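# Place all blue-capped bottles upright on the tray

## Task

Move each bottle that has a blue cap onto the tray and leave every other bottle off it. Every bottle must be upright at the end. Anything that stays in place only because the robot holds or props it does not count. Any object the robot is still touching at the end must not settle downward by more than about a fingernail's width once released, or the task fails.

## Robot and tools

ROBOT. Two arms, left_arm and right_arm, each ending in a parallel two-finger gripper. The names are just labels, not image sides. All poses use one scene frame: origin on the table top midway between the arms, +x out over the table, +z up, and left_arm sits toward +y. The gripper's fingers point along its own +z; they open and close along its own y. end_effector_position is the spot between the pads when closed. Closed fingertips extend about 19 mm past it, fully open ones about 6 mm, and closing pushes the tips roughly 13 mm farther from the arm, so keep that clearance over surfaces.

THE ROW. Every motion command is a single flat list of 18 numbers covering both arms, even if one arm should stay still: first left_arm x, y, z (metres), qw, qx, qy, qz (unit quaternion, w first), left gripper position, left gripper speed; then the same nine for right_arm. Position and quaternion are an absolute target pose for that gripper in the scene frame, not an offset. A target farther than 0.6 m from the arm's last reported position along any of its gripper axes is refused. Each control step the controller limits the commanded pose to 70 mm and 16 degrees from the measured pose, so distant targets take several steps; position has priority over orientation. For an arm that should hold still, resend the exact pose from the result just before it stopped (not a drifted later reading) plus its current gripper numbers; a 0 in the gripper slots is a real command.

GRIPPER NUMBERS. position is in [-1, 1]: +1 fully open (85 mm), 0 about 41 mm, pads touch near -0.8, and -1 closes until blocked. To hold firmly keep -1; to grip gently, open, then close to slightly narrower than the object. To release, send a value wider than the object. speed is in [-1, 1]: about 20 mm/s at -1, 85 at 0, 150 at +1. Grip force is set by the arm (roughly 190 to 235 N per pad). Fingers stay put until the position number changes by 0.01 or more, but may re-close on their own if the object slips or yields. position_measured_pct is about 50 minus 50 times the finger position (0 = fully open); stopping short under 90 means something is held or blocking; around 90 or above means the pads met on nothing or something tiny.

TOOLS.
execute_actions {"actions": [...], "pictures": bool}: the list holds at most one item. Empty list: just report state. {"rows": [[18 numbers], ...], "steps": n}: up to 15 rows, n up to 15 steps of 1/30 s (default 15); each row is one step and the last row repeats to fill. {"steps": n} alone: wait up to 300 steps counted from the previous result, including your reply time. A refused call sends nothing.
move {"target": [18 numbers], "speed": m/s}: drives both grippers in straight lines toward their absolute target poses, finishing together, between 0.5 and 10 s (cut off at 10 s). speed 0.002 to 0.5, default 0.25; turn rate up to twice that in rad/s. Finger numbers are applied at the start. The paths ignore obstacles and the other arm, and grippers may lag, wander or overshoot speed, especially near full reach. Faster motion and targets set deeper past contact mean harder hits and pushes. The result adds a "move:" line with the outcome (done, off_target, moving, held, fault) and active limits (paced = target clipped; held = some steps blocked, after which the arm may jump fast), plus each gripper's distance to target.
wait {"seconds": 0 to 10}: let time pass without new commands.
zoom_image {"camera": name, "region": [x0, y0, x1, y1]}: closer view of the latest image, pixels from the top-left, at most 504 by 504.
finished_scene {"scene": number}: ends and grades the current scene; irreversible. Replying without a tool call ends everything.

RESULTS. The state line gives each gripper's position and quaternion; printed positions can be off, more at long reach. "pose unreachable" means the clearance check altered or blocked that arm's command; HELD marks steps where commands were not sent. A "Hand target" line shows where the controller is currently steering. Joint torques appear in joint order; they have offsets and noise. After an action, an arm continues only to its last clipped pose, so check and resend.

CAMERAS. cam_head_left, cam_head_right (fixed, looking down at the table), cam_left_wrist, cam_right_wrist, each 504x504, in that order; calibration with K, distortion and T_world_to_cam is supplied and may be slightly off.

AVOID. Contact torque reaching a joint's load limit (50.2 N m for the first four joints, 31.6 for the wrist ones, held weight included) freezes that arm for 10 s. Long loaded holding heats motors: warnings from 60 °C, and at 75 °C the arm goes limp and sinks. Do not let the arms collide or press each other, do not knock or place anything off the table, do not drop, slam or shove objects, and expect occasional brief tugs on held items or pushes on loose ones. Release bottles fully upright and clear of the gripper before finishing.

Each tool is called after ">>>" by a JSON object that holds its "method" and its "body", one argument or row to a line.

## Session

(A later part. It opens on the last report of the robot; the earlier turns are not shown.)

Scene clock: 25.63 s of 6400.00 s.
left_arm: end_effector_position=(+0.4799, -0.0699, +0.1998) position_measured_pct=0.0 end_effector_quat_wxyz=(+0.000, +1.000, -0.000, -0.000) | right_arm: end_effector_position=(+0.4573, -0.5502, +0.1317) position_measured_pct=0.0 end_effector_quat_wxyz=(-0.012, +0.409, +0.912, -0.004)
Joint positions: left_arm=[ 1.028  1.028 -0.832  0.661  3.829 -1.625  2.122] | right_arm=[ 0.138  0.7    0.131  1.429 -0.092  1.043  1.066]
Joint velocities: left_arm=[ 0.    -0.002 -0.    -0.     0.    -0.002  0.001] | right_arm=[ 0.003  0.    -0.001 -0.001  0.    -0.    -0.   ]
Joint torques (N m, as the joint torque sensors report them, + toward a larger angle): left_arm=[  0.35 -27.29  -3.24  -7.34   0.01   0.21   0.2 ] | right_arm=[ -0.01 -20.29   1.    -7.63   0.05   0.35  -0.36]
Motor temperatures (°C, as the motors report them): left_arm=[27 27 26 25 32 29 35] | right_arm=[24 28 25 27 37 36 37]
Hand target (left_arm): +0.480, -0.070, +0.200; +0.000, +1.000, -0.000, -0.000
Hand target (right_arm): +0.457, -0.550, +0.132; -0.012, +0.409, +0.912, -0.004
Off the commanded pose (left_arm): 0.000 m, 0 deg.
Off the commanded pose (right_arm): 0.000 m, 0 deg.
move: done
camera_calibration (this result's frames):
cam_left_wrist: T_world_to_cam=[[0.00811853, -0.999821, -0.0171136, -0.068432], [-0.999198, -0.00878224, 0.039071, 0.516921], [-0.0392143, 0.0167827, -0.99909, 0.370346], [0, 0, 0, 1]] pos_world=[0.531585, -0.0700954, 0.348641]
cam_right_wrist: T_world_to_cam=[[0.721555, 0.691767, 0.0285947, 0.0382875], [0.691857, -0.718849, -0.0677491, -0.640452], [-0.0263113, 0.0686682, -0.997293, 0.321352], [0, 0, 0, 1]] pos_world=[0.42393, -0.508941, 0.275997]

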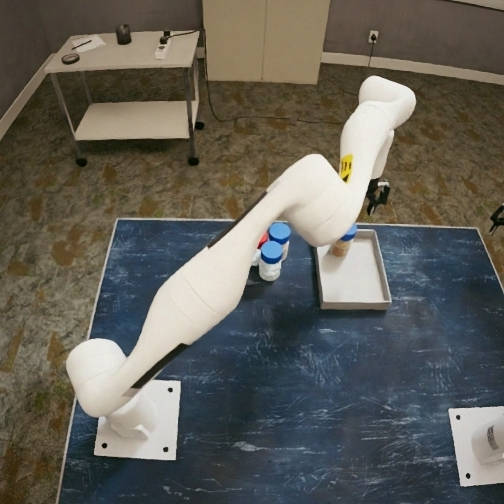

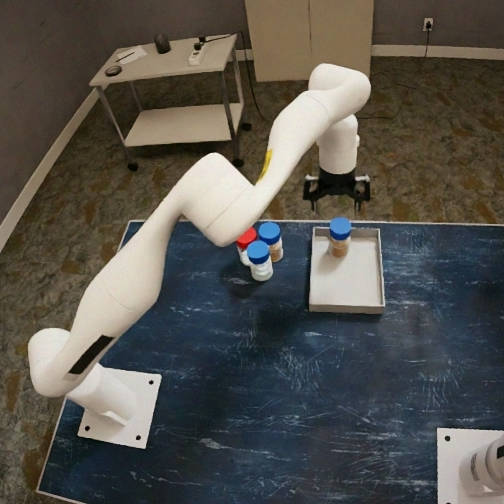

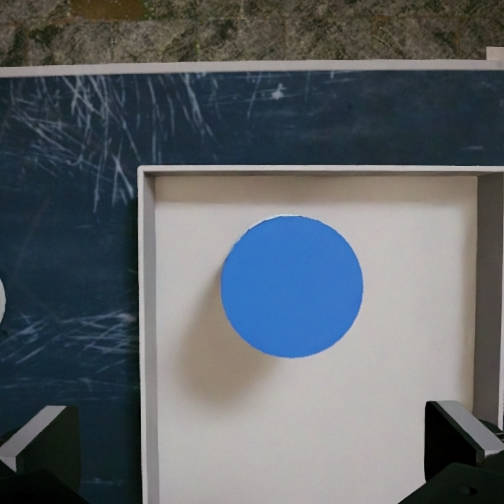

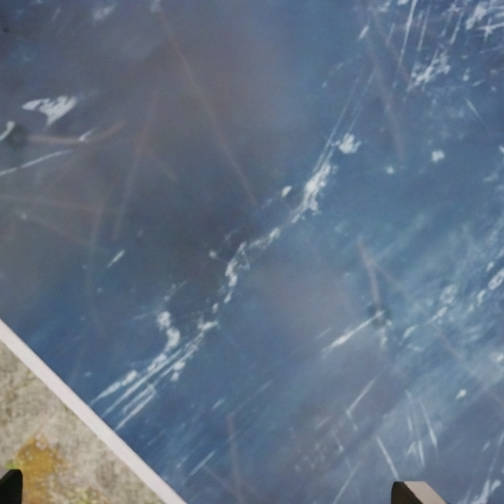

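>>> {"method": "move", "body": {
  "target": [0.492,0.097,0.16,0,0.916,-0.401,0,1,0, 0.4573,-0.5502,0.1317,-0.012,0.409,0.912,-0.004,1,0],
  "speed": 0.2
}}

Scene clock: 29.07 s of 6400.00 s.
left_arm: end_effector_position=(+0.4917, +0.0966, +0.1595) position_measured_pct=0.0 end_effector_quat_wxyz=(+0.000, +0.916, -0.401, -0.000) | right_arm: end_effector_position=(+0.4573, -0.5502, +0.1317) position_measured_pct=0.0 end_effector_quat_wxyz=(-0.012, +0.409, +0.912, -0.004)
Joint positions: left_arm=[ 0.958  0.796 -0.739  1.303  3.676 -1.241  0.941] | right_arm=[ 0.138  0.7    0.131  1.429 -0.092  1.043  1.066]
Joint velocities: left_arm=[-0.002 -0.005 -0.001  0.003  0.002  0.004 -0.006] | right_arm=[ 0.001 -0.     0.001 -0.003 -0.     0.    -0.   ]
Joint torques (N m, as the joint torque sensors report them, + toward a larger angle): left_arm=[  0.06 -22.04  -4.27  -7.13   0.     0.58   0.22] | right_arm=[  0.05 -20.35   1.01  -7.61   0.07   0.36  -0.36]
Motor temperatures (°C, as the motors report them): left_arm=[27 27 26 25 32 29 35] | right_arm=[24 28 25 27 37 36 37]
Hand target (left_arm): +0.492, +0.097, +0.160; +0.000, +0.916, -0.401, -0.000
Hand target (right_arm): +0.457, -0.550, +0.132; -0.012, +0.409, +0.912, -0.004
Off the commanded pose (left_arm): 0.001 m, 0 deg.
Off the commanded pose (right_arm): 0.000 m, 0 deg.
move: done
camera_calibration (this result's frames):
cam_left_wrist: T_world_to_cam=[[-0.729514, -0.683763, -0.0166613, 0.429335], [-0.683808, 0.728604, 0.0392915, 0.305351], [-0.0147266, 0.0400568, -0.999089, 0.313457], [0, 0, 0, 1]] pos_world=[0.526624, 0.0585276, 0.308327]
cam_right_wrist: T_world_to_cam=[[0.721555, 0.691767, 0.0285945, 0.0382875], [0.691857, -0.718849, -0.0677496, -0.640452], [-0.0263117, 0.0686684, -0.997293, 0.321352], [0, 0, 0, 1]] pos_world=[0.42393, -0.508941, 0.275997]

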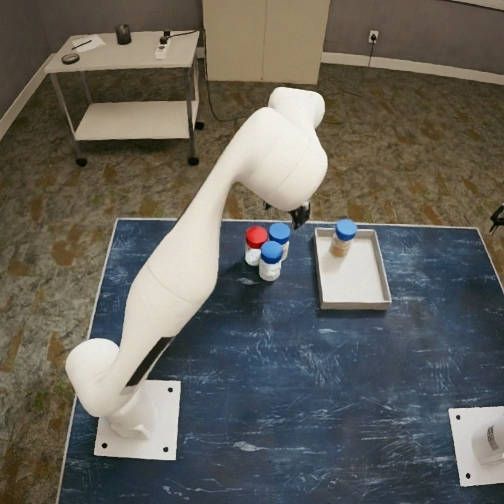

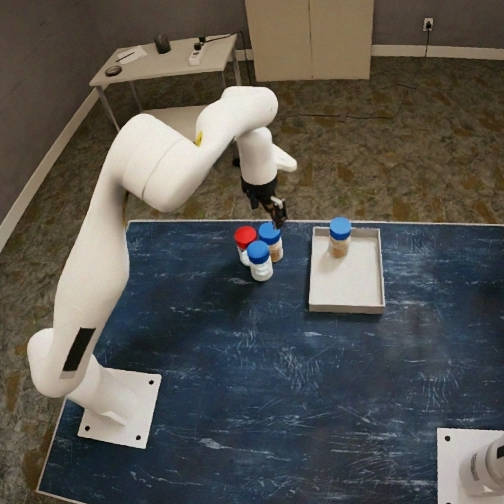

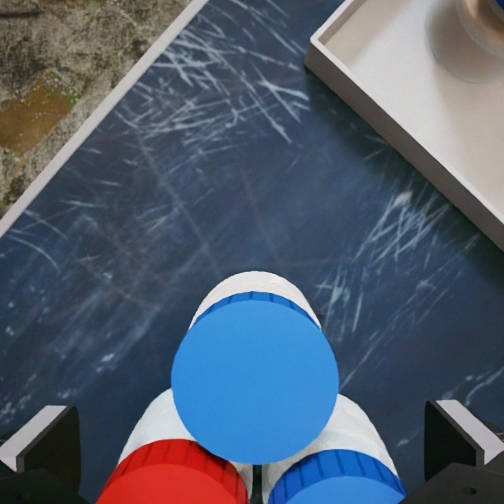

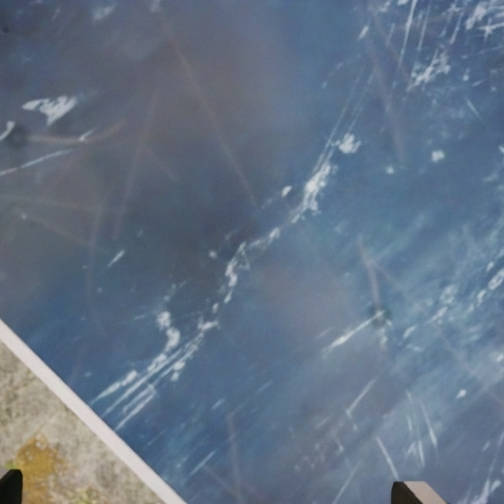

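>>> {"method": "move", "body": {
  "target": [0.492,0.097,0.065,0,0.916,-0.401,0,1,0, 0.4573,-0.5502,0.1317,-0.012,0.409,0.912,-0.004,1,0],
  "speed": 0.1
}}

>>> {"method": "move", "body": {
  "target": [0.492,0.097,0.065,0,0.916,-0.401,0,-1,0, 0.4573,-0.5502,0.1317,-0.012,0.409,0.912,-0.004,1,0]
}}

>>> {"method": "move", "body": {
  "target": [0.492,0.097,0.2,0,0.916,-0.401,0,-1,0, 0.4573,-0.5502,0.1317,-0.012,0.409,0.912,-0.004,1,0],
  "speed": 0.15
}}

>>> {"method": "move", "body": {
  "target": [0.43,-0.09,0.2,0,1,0,0,-1,0, 0.4573,-0.5502,0.1317,-0.012,0.409,0.912,-0.004,1,0],
  "speed": 0.2
}}

Scene clock: 31.53 s of 6400.00 s.
left_arm: end_effector_position=(+0.4920, +0.0969, +0.0653) position_measured_pct=0.0 end_effector_quat_wxyz=(-0.000, +0.916, -0.401, +0.000) | right_arm: end_effector_position=(+0.4573, -0.5502, +0.1317) position_measured_pct=0.0 end_effector_quat_wxyz=(-0.012, +0.409, +0.912, -0.004)
Joint positions: left_arm=[ 0.941  0.914 -0.684  1.406  3.76  -1.041  0.875] | right_arm=[ 0.138  0.7    0.131  1.429 -0.092  1.043  1.066]
Joint velocities: left_arm=[-0.001  0.003  0.     0.001  0.     0.001 -0.002] | right_arm=[ 0.     0.001 -0.    -0.    -0.    -0.     0.   ]
Joint torques (N m, as the joint torque sensors report them, + toward a larger angle): left_arm=[  0.59 -23.21  -4.37  -6.59   0.38  -0.26  -0.12] | right_arm=[  0.02 -20.35   1.02  -7.68   0.04   0.42  -0.29]
Motor temperatures (°C, as the motors report them): left_arm=[27 27 26 25 32 29 35] | right_arm=[24 28 25 27 37 36 37]
Hand target (left_arm): +0.492, +0.097, +0.065; -0.000, +0.916, -0.401, +0.000
Hand target (right_arm): +0.457, -0.550, +0.132; -0.012, +0.409, +0.912, -0.004
Off the commanded pose (left_arm): 0.000 m, 0 deg.
Off the commanded pose (right_arm): 0.000 m, 0 deg.
move: done
camera_calibration (this result's frames):
cam_left_wrist: T_world_to_cam=[[-0.729043, -0.684248, -0.0173518, 0.428004], [-0.684331, 0.728156, 0.0384682, 0.309418], [-0.013687, 0.0399193, -0.999109, 0.218863], [0, 0, 0, 1]] pos_world=[0.526773, 0.0588199, 0.214192]
cam_right_wrist: T_world_to_cam=[[0.721555, 0.691767, 0.0285946, 0.0382875], [0.691857, -0.718849, -0.0677492, -0.640452], [-0.0263114, 0.0686682, -0.997293, 0.321352], [0, 0, 0, 1]] pos_world=[0.42393, -0.508941, 0.275997]

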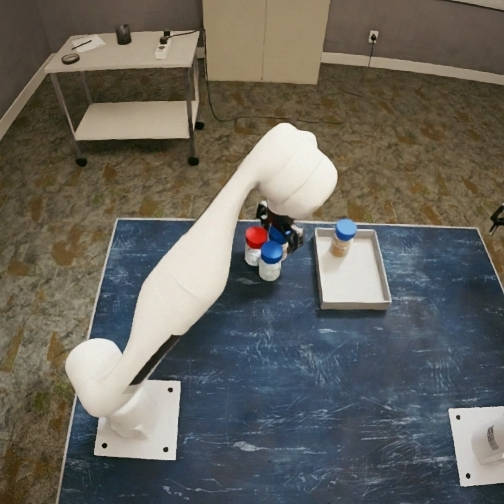

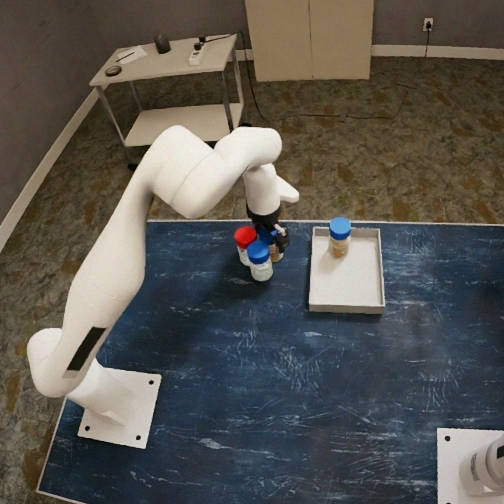

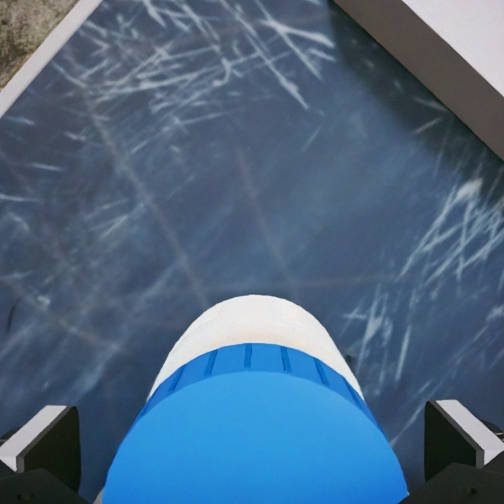

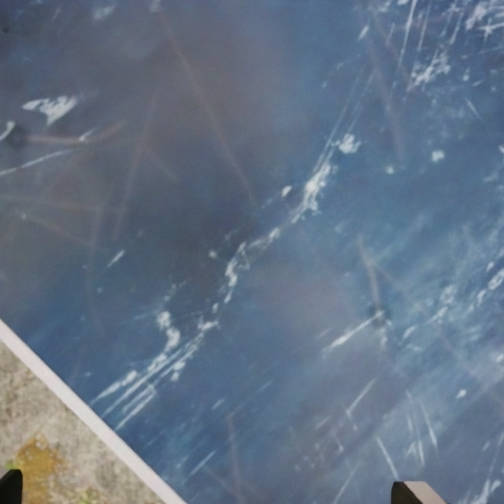

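Scene clock: 32.27 s of 6400.00 s.
left_arm: end_effector_position=(+0.4926, +0.0964, +0.0667) position_measured_pct=36.9 end_effector_quat_wxyz=(+0.001, +0.916, -0.401, +0.001) | right_arm: end_effector_position=(+0.4573, -0.5502, +0.1317) position_measured_pct=0.0 end_effector_quat_wxyz=(-0.012, +0.409, +0.912, -0.004)
Joint positions: left_arm=[ 0.941  0.912 -0.685  1.405  3.761 -1.041  0.874] | right_arm=[ 0.138  0.7    0.131  1.429 -0.092  1.043  1.066]
Joint velocities: left_arm=[ 0.     0.    -0.     0.     0.001  0.001 -0.001] | right_arm=[-0.002 -0.    -0.    -0.     0.    -0.     0.   ]
Joint torques (N m, as the joint torque sensors report them, + toward a larger angle): left_arm=[  0.43 -20.62  -3.76  -5.59   0.12   0.57  -0.19] | right_arm=[ -0.04 -20.35   0.98  -7.56   0.09   0.44  -0.35]
Motor temperatures (°C, as the motors report them): left_arm=[27 27 26 25 32 29 35] | right_arm=[24 28 25 27 37 36 37]
Hand target (left_arm): +0.492, +0.097, +0.065; +0.000, +0.916, -0.401, -0.000
Hand target (right_arm): +0.457, -0.550, +0.132; -0.012, +0.409, +0.912, -0.004
Off the commanded pose (left_arm): 0.002 m, 0 deg.
Off the commanded pose (right_arm): 0.000 m, 0 deg.
move: done
camera_calibration (this result's frames):
cam_left_wrist: T_world_to_cam=[[-0.729214, -0.684065, -0.0173631, 0.428274], [-0.684183, 0.72843, 0.0358278, 0.310213], [-0.0118608, 0.0380057, -0.999207, 0.21955], [0, 0, 0, 1]] pos_world=[0.52715, 0.0586552, 0.215698]
cam_right_wrist: T_world_to_cam=[[0.721555, 0.691767, 0.0285946, 0.0382873], [0.691857, -0.718849, -0.0677494, -0.640452], [-0.0263116, 0.0686683, -0.997293, 0.321352], [0, 0, 0, 1]] pos_world=[0.42393, -0.508941, 0.275997]

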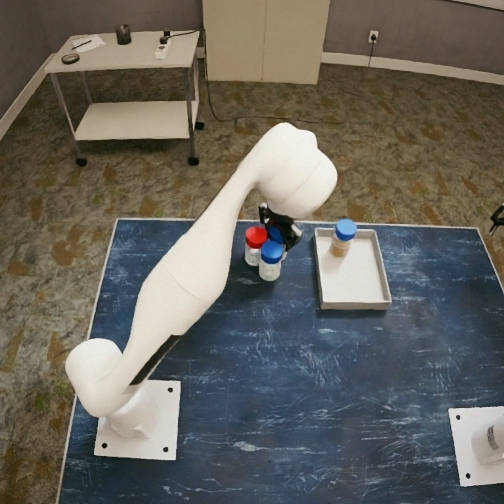

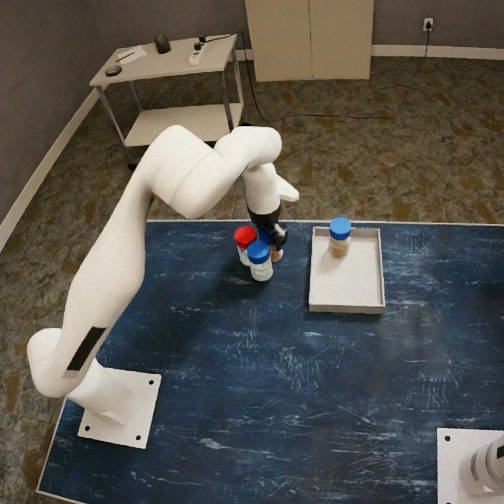

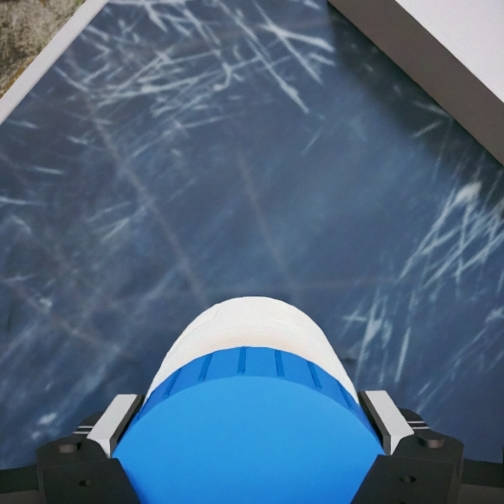

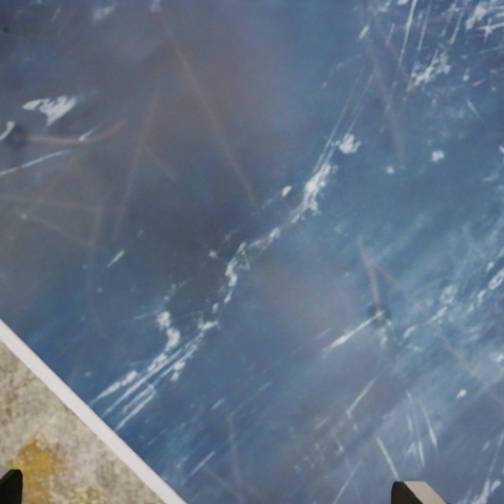

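Scene clock: 33.57 s of 6400.00 s.
left_arm: end_effector_position=(+0.4920, +0.0970, +0.1998) position_measured_pct=36.9 end_effector_quat_wxyz=(+0.000, +0.916, -0.401, -0.000) | right_arm: end_effector_position=(+0.4573, -0.5502, +0.1317) position_measured_pct=0.0 end_effector_quat_wxyz=(-0.012, +0.409, +0.912, -0.004)
Joint positions: left_arm=[ 0.956  0.756 -0.754  1.238  3.646 -1.334  0.968] | right_arm=[ 0.138  0.7    0.131  1.429 -0.092  1.043  1.066]
Joint velocities: left_arm=[-0.001 -0.001 -0.    -0.001 -0.001 -0.003 -0.001] | right_arm=[ 0.001  0.001 -0.     0.001  0.    -0.    -0.   ]
Joint torques (N m, as the joint torque sensors report them, + toward a larger angle): left_arm=[ -0.09 -23.57  -4.42  -7.95   0.17   0.07  -0.01] | right_arm=[  0.02 -20.4    1.1   -7.68   0.11   0.37  -0.35]
Motor temperatures (°C, as the motors report them): left_arm=[27 27 26 25 32 29 35] | right_arm=[24 28 25 27 37 36 37]
Hand target (left_arm): +0.492, +0.097, +0.200; +0.000, +0.916, -0.401, -0.000
Hand target (right_arm): +0.457, -0.550, +0.132; -0.012, +0.409, +0.912, -0.004
Off the commanded pose (left_arm): 0.000 m, 0 deg.
Off the commanded pose (right_arm): 0.000 m, 0 deg.
move: done
camera_calibration (this result's frames):
cam_left_wrist: T_world_to_cam=[[-0.729067, -0.684231, -0.01702, 0.430455], [-0.684297, 0.728174, 0.0387464, 0.304082], [-0.014118, 0.0398955, -0.999104, 0.353449], [0, 0, 0, 1]] pos_world=[0.526903, 0.0590048, 0.348677]
cam_right_wrist: T_world_to_cam=[[0.721555, 0.691767, 0.0285948, 0.0382874], [0.691857, -0.718849, -0.067749, -0.640452], [-0.0263112, 0.0686682, -0.997293, 0.321352], [0, 0, 0, 1]] pos_world=[0.42393, -0.508941, 0.275997]

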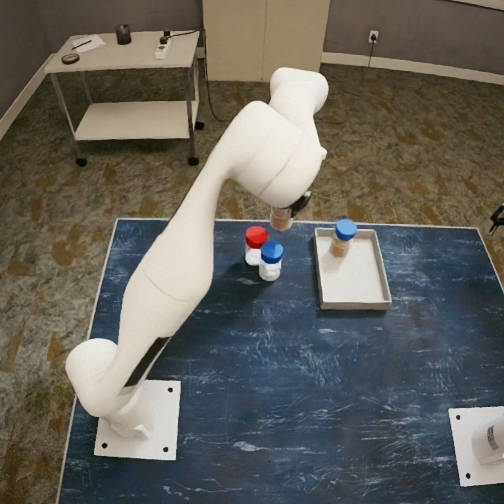

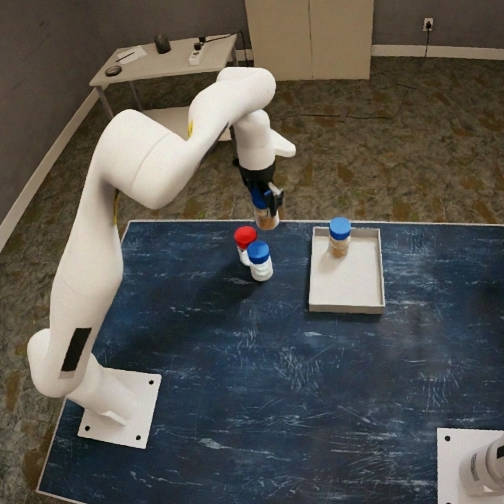

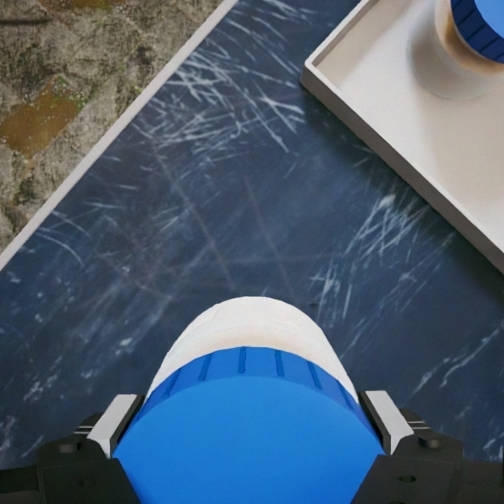

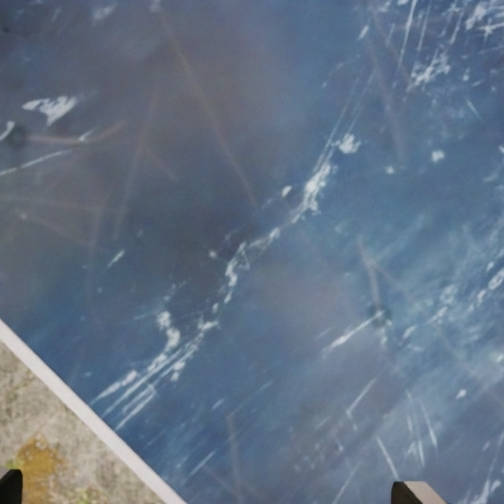

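Scene clock: 36.03 s of 6400.00 s.
left_arm: end_effector_position=(+0.4299, -0.0897, +0.2006) position_measured_pct=36.9 end_effector_quat_wxyz=(+0.000, +1.000, +0.000, +0.000) | right_arm: end_effector_position=(+0.4573, -0.5502, +0.1317) position_measured_pct=0.0 end_effector_quat_wxyz=(-0.012, +0.409, +0.912, -0.004)
Joint positions: left_arm=[ 1.153  0.985 -0.857  0.782  3.822 -1.578  2.157] | right_arm=[ 0.138  0.7    0.131  1.429 -0.092  1.043  1.066]
Joint velocities: left_arm=[-0.005  0.007  0.    -0.009 -0.001 -0.006  0.006] | right_arm=[-0.     0.    -0.001  0.     0.    -0.     0.   ]
Joint torques (N m, as the joint torque sensors report them, + toward a larger angle): left_arm=[ -0.28 -28.17  -4.58  -7.52   0.21  -0.07   0.2 ] | right_arm=[  0.1  -20.25   1.    -7.61   0.09   0.35  -0.3 ]
Motor temperatures (°C, as the motors report them): left_arm=[27 27 26 25 32 29 35] | right_arm=[24 28 25 27 37 36 37]
Hand target (left_arm): +0.430, -0.090, +0.200; -0.000, +1.000, +0.000, +0.000
Hand target (right_arm): +0.457, -0.550, +0.132; -0.012, +0.409, +0.912, -0.004
Off the commanded pose (left_arm): 0.001 m, 0 deg.
Off the commanded pose (right_arm): 0.000 m, 0 deg.
move: done
camera_calibration (this result's frames):
cam_left_wrist: T_world_to_cam=[[0.00848084, -0.999817, -0.0171328, -0.0879376], [-0.999235, -0.00912761, 0.0380317, 0.466936], [-0.0381812, 0.0167971, -0.99913, 0.369152], [0, 0, 0, 1]] pos_world=[0.481419, -0.0898602, 0.349566]
cam_right_wrist: T_world_to_cam=[[0.721555, 0.691767, 0.0285946, 0.0382875], [0.691857, -0.718849, -0.0677492, -0.640452], [-0.0263114, 0.0686681, -0.997293, 0.321352], [0, 0, 0, 1]] pos_world=[0.42393, -0.508941, 0.275997]

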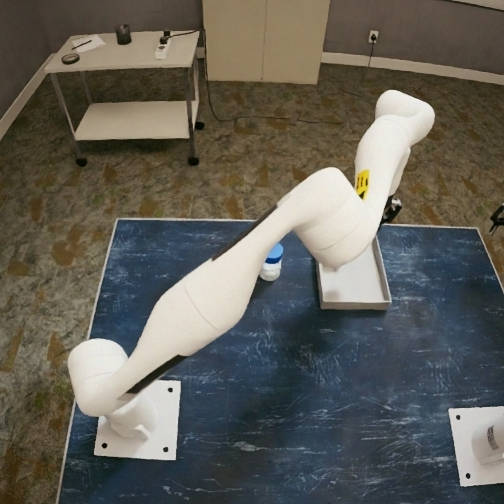

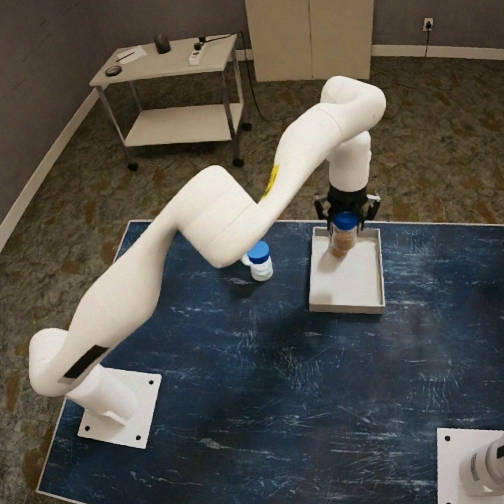

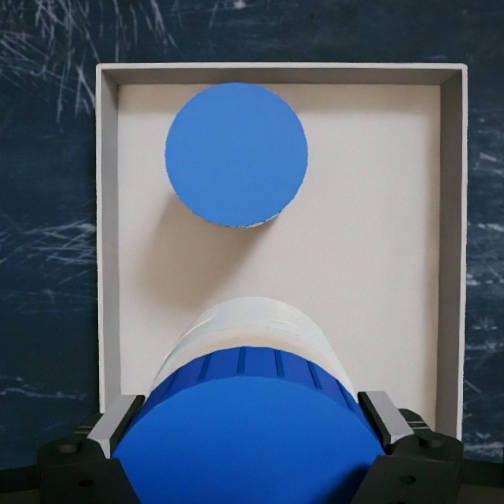

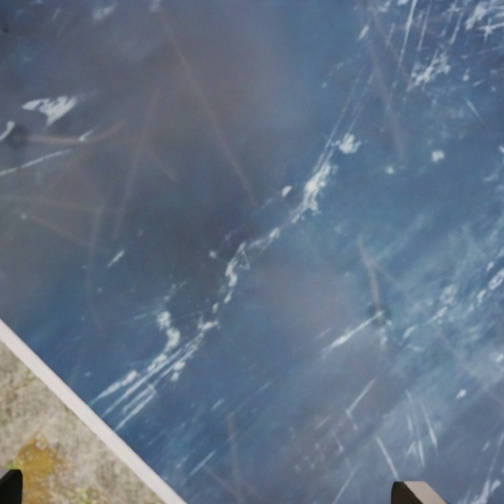

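>>> {"method": "move", "body": {
  "target": [0.435,-0.09,0.068,0,1,0,0,-1,0, 0.4573,-0.5502,0.1317,-0.012,0.409,0.912,-0.004,1,0],
  "speed": 0.1
}}

>>> {"method": "move", "body": {
  "target": [0.435,-0.09,0.068,0,1,0,0,1,0, 0.4573,-0.5502,0.1317,-0.012,0.409,0.912,-0.004,1,0]
}}

>>> {"method": "move", "body": {
  "target": [0.435,-0.09,0.18,0,1,0,0,1,0, 0.4573,-0.5502,0.1317,-0.012,0.409,0.912,-0.004,1,0],
  "speed": 0.15
}}

>>> {"method": "move", "body": {
  "target": [0.426,0.120,0.16,0,0.945,0.326,0,1,0, 0.4573,-0.5502,0.1317,-0.012,0.409,0.912,-0.004,1,0],
  "speed": 0.2
}}

Scene clock: 38.93 s of 6400.00 s.
left_arm: end_effector_position=(+0.4350, -0.0901, +0.0696) position_measured_pct=36.9 end_effector_quat_wxyz=(+0.000, +1.000, -0.000, +0.000) | right_arm: end_effector_position=(+0.4573, -0.5502, +0.1317) position_measured_pct=0.0 end_effector_quat_wxyz=(-0.012, +0.409, +0.912, -0.004)
Joint positions: left_arm=[ 1.18   1.116 -0.821  0.968  3.89  -1.312  2.073] | right_arm=[ 0.138  0.7    0.131  1.429 -0.092  1.043  1.066]
Joint velocities: left_arm=[-0.    -0.    -0.001  0.     0.002  0.    -0.002] | right_arm=[-0.001 -0.     0.     0.    -0.    -0.     0.   ]
Joint torques (N m, as the joint torque sensors report them, + toward a larger angle): left_arm=[  0.04 -24.54  -4.21  -6.25   0.23   0.93  -0.1 ] | right_arm=[  0.01 -20.37   1.04  -7.63   0.14   0.41  -0.38]
Motor temperatures (°C, as the motors report them): left_arm=[27 27 26 25 32 29 35] | right_arm=[24 28 25 27 37 36 37]
Hand target (left_arm): +0.435, -0.090, +0.068; -0.000, +1.000, +0.000, +0.000
Hand target (right_arm): +0.457, -0.550, +0.132; -0.012, +0.409, +0.912, -0.004
Off the commanded pose (left_arm): 0.002 m, 0 deg.
Off the commanded pose (right_arm): 0.000 m, 0 deg.
move: done
camera_calibration (this result's frames):
cam_left_wrist: T_world_to_cam=[[0.00825438, -0.999829, -0.0165268, -0.0905818], [-0.999226, -0.00888292, 0.0383266, 0.476973], [-0.0384668, 0.0161976, -0.999129, 0.238523], [0, 0, 0, 1]] pos_world=[0.486527, -0.0901929, 0.218537]
cam_right_wrist: T_world_to_cam=[[0.721555, 0.691767, 0.0285948, 0.0382872], [0.691857, -0.718849, -0.0677492, -0.640452], [-0.0263113, 0.0686683, -0.997293, 0.321352], [0, 0, 0, 1]] pos_world=[0.42393, -0.508941, 0.275997]

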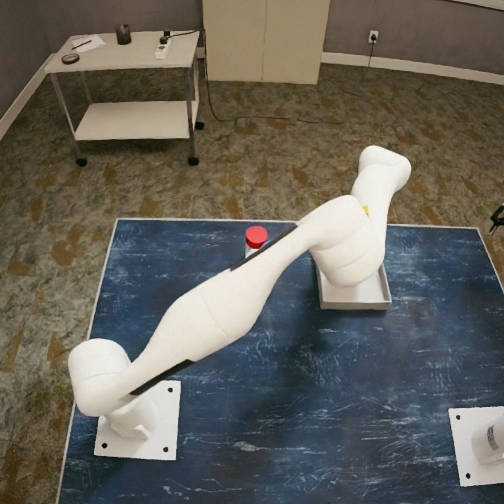

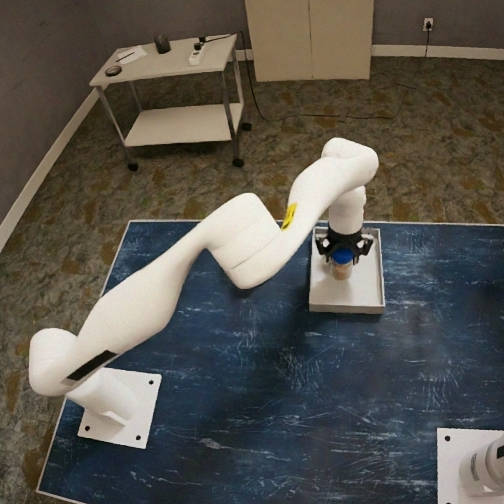

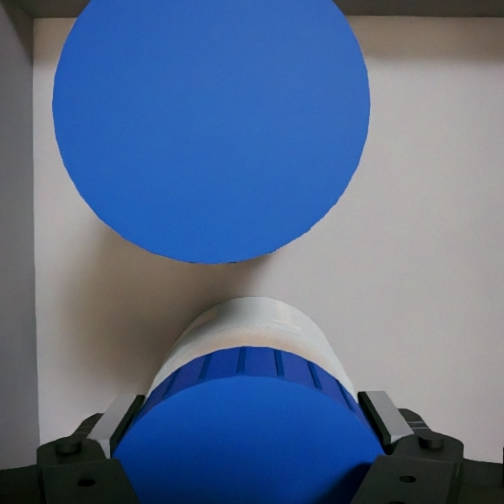

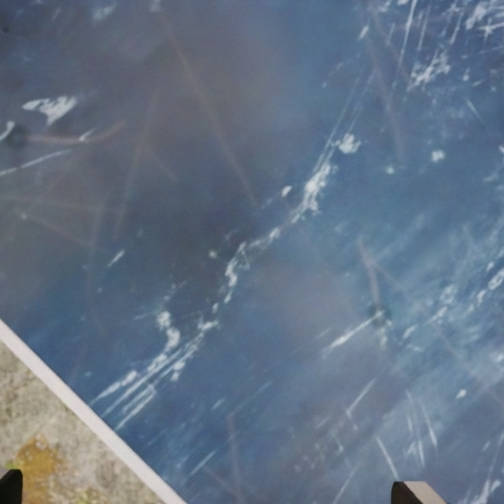

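Scene clock: 39.70 s of 6400.00 s.
left_arm: end_effector_position=(+0.4350, -0.0900, +0.0680) position_measured_pct=0.0 end_effector_quat_wxyz=(+0.000, +1.000, -0.000, +0.000) | right_arm: end_effector_position=(+0.4573, -0.5502, +0.1317) position_measured_pct=0.0 end_effector_quat_wxyz=(-0.012, +0.409, +0.912, -0.004)
Joint positions: left_arm=[ 1.18   1.118 -0.82   0.968  3.89  -1.31   2.073] | right_arm=[ 0.138  0.7    0.131  1.429 -0.092  1.043  1.066]
Joint velocities: left_arm=[-0.001  0.     0.     0.     0.     0.001 -0.002] | right_arm=[-0.002 -0.     0.001 -0.     0.    -0.    -0.   ]
Joint torques (N m, as the joint torque sensors report them, + toward a larger angle): left_arm=[  0.14 -27.06  -4.58  -6.41   0.    -0.13   0.02] | right_arm=[  0.02 -20.24   1.1   -7.68   0.04   0.36  -0.34]
Motor temperatures (°C, as the motors report them): left_arm=[27 27 26 25 32 29 35] | right_arm=[24 28 25 27 37 36 37]
Hand target (left_arm): +0.435, -0.090, +0.068; -0.000, +1.000, +0.000, +0.000
Hand target (right_arm): +0.457, -0.550, +0.132; -0.012, +0.409, +0.912, -0.004
Off the commanded pose (left_arm): 0.000 m, 0 deg.
Off the commanded pose (right_arm): 0.000 m, 0 deg.
move: done
camera_calibration (this result's frames):
cam_left_wrist: T_world_to_cam=[[0.00826246, -0.999818, -0.0172161, -0.0904805], [-0.999211, -0.00892374, 0.0386949, 0.477017], [-0.0388415, 0.0168828, -0.999103, 0.237133], [0, 0, 0, 1]] pos_world=[0.486599, -0.0902107, 0.216905]
cam_right_wrist: T_world_to_cam=[[0.721555, 0.691767, 0.0285948, 0.0382873], [0.691857, -0.718849, -0.0677492, -0.640452], [-0.0263113, 0.0686683, -0.997293, 0.321352], [0, 0, 0, 1]] pos_world=[0.42393, -0.508941, 0.275997]

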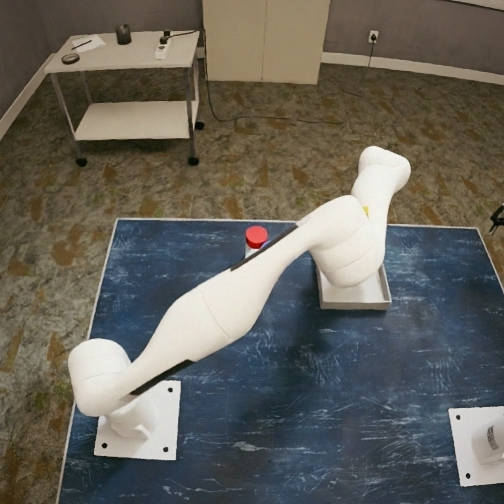

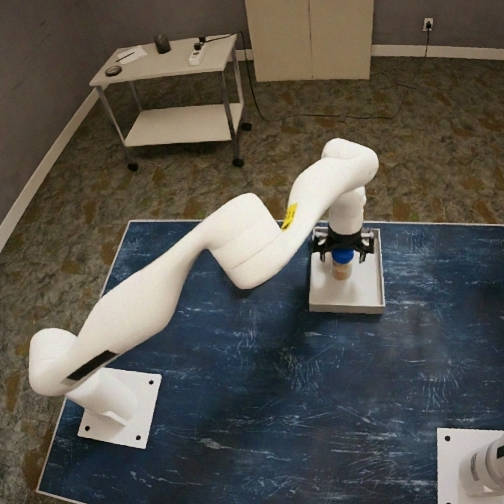

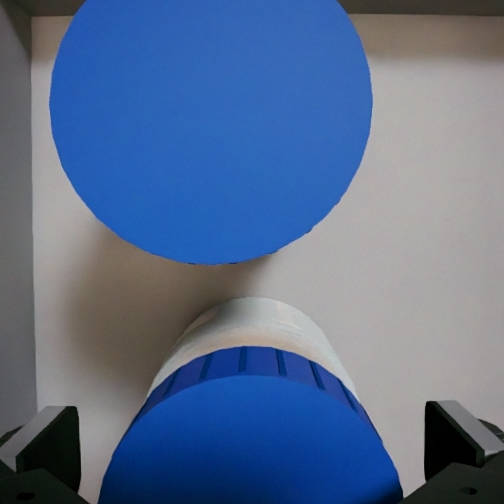

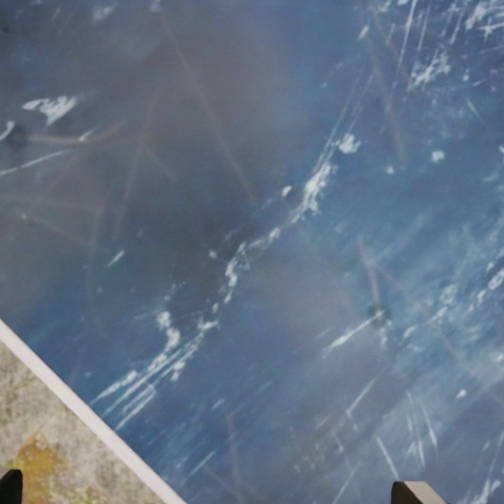

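Scene clock: 40.87 s of 6400.00 s.
left_arm: end_effector_position=(+0.4349, -0.0901, +0.1799) position_measured_pct=0.0 end_effector_quat_wxyz=(+0.000, +1.000, -0.000, -0.000) | right_arm: end_effector_position=(+0.4573, -0.5502, +0.1317) position_measured_pct=0.0 end_effector_quat_wxyz=(-0.012, +0.409, +0.912, -0.004)
Joint positions: left_arm=[ 1.15   1.007 -0.851  0.806  3.831 -1.538  2.142] | right_arm=[ 0.138  0.7    0.131  1.429 -0.092  1.043  1.066]
Joint velocities: left_arm=[-0.002 -0.    -0.    -0.004  0.    -0.002  0.001] | right_arm=[ 0. -0. -0. -0. -0.  0. -0.]
Joint torques (N m, as the joint torque sensors report them, + toward a larger angle): left_arm=[  0.49 -26.43  -3.58  -6.67   0.43   0.4   -0.05] | right_arm=[ -0.02 -20.38   0.99  -7.46   0.11   0.36  -0.33]
Motor temperatures (°C, as the motors report them): left_arm=[27 28 26 25 32 29 35] | right_arm=[24 28 25 27 37 36 37]
Hand target (left_arm): +0.435, -0.090, +0.180; +0.000, +1.000, -0.000, -0.000
Hand target (right_arm): +0.457, -0.550, +0.132; -0.012, +0.409, +0.912, -0.004
Off the commanded pose (left_arm): 0.000 m, 0 deg.
Off the commanded pose (right_arm): 0.000 m, 0 deg.
move: done
camera_calibration (this result's frames):
cam_left_wrist: T_world_to_cam=[[0.0080128, -0.999822, -0.0170717, -0.0885275], [-0.999209, -0.00867056, 0.03881, 0.472595], [-0.0389511, 0.0167472, -0.999101, 0.348989], [0, 0, 0, 1]] pos_world=[0.486524, -0.0902587, 0.328822]
cam_right_wrist: T_world_to_cam=[[0.721555, 0.691767, 0.0285948, 0.0382874], [0.691857, -0.718849, -0.0677493, -0.640452], [-0.0263113, 0.0686683, -0.997293, 0.321352], [0, 0, 0, 1]] pos_world=[0.42393, -0.508941, 0.275997]

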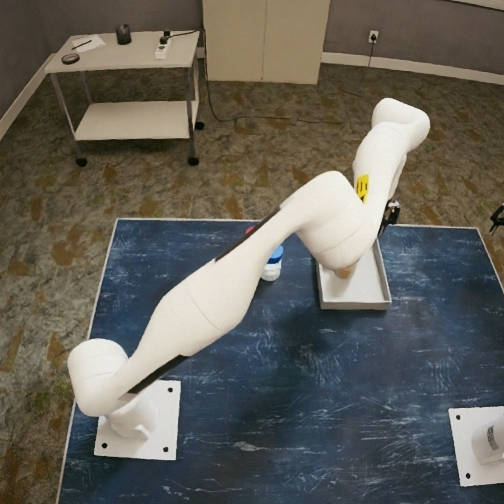

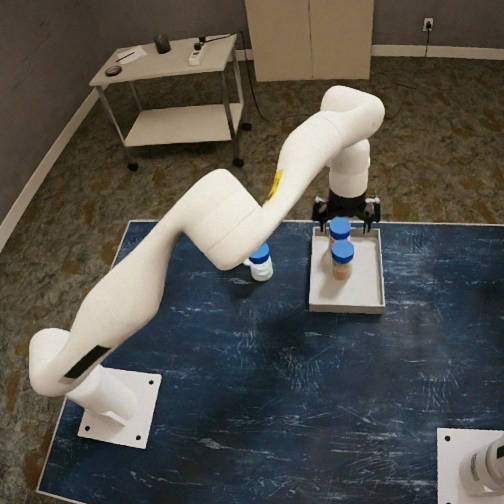

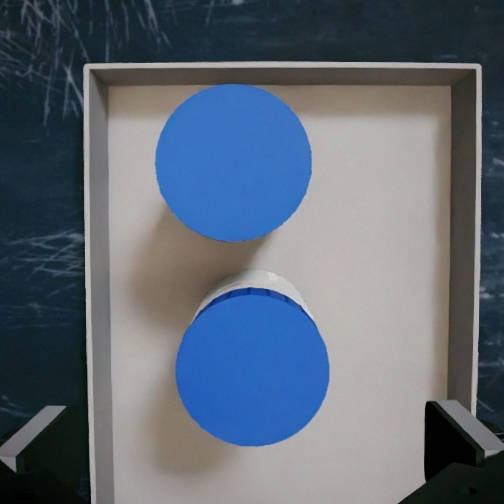

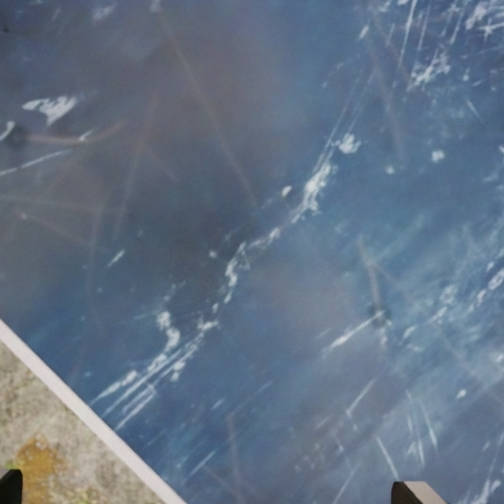

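Scene clock: 42.93 s of 6400.00 s.
left_arm: end_effector_position=(+0.4259, +0.1197, +0.1595) position_measured_pct=0.0 end_effector_quat_wxyz=(+0.000, +0.945, +0.326, -0.001) | right_arm: end_effector_position=(+0.4573, -0.5502, +0.1317) position_measured_pct=0.0 end_effector_quat_wxyz=(-0.012, +0.409, +0.912, -0.004)
Joint positions: left_arm=[ 1.216  0.78  -1.064  1.563  3.854 -1.23   2.256] | right_arm=[ 0.138  0.7    0.131  1.429 -0.092  1.043  1.066]
Joint velocities: left_arm=[ 0.001 -0.003 -0.001  0.002  0.001  0.002  0.001] | right_arm=[-0.     0.001 -0.002  0.001 -0.    -0.    -0.   ]
Joint torques (N m, as the joint torque sensors report them, + toward a larger angle): left_arm=[  0.18 -18.97  -5.36  -6.32  -0.08   0.21  -0.26] | right_arm=[ -0.09 -20.37   1.02  -7.66   0.05   0.37  -0.36]
Motor temperatures (°C, as the motors report them): left_arm=[27 28 26 25 32 29 35] | right_arm=[24 28 25 27 37 36 37]
Hand target (left_arm): +0.426, +0.120, +0.160; +0.000, +0.945, +0.326, -0.001
Hand target (right_arm): +0.457, -0.550, +0.132; -0.012, +0.409, +0.912, -0.004
Off the commanded pose (left_arm): 0.001 m, 0 deg.
Off the commanded pose (right_arm): 0.000 m, 0 deg.
move: done
camera_calibration (this result's frames):
cam_left_wrist: T_world_to_cam=[[0.622809, -0.78219, -0.01698, -0.166968], [-0.781252, -0.622931, 0.0400325, 0.446711], [-0.0418904, -0.0116669, -0.999054, 0.329368], [0, 0, 0, 1]] pos_world=[0.46678, 0.151512, 0.308339]
cam_right_wrist: T_world_to_cam=[[0.721555, 0.691767, 0.0285946, 0.0382874], [0.691857, -0.718849, -0.0677494, -0.640452], [-0.0263116, 0.0686682, -0.997293, 0.321352], [0, 0, 0, 1]] pos_world=[0.42393, -0.508941, 0.275997]

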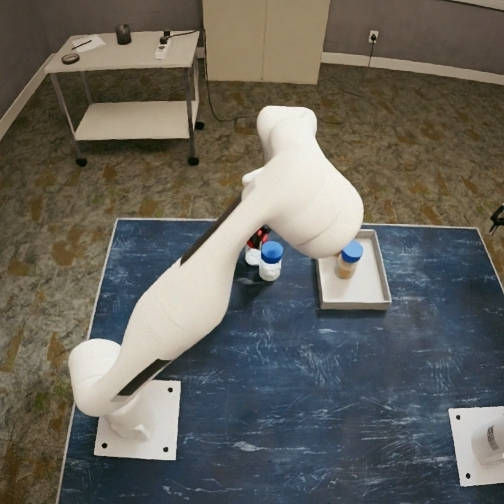

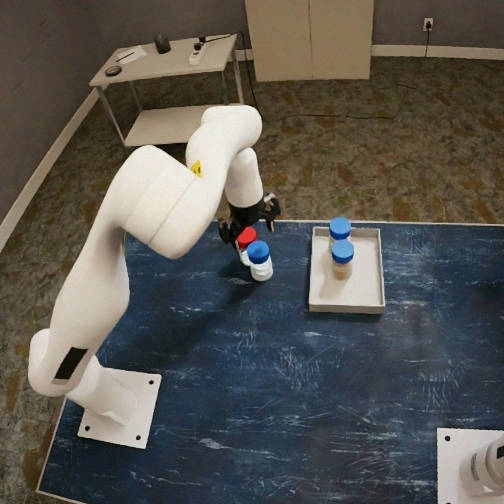

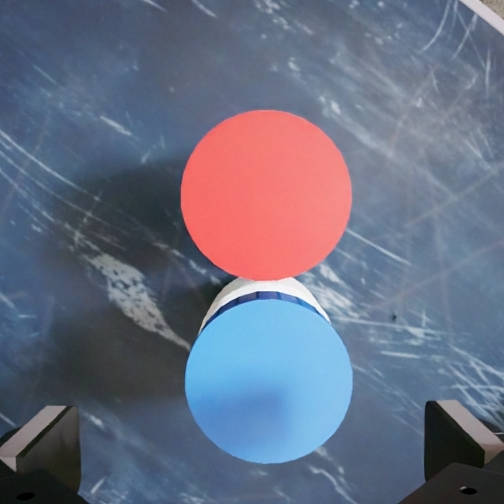

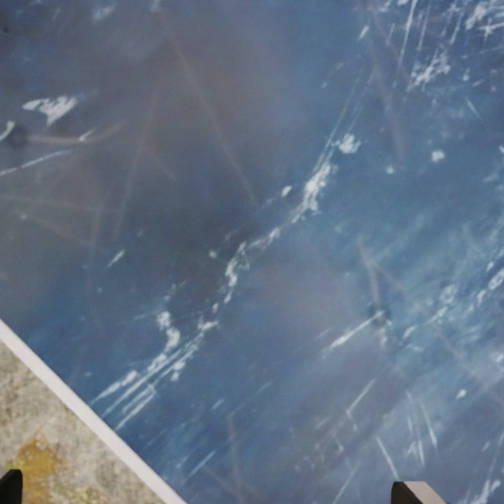

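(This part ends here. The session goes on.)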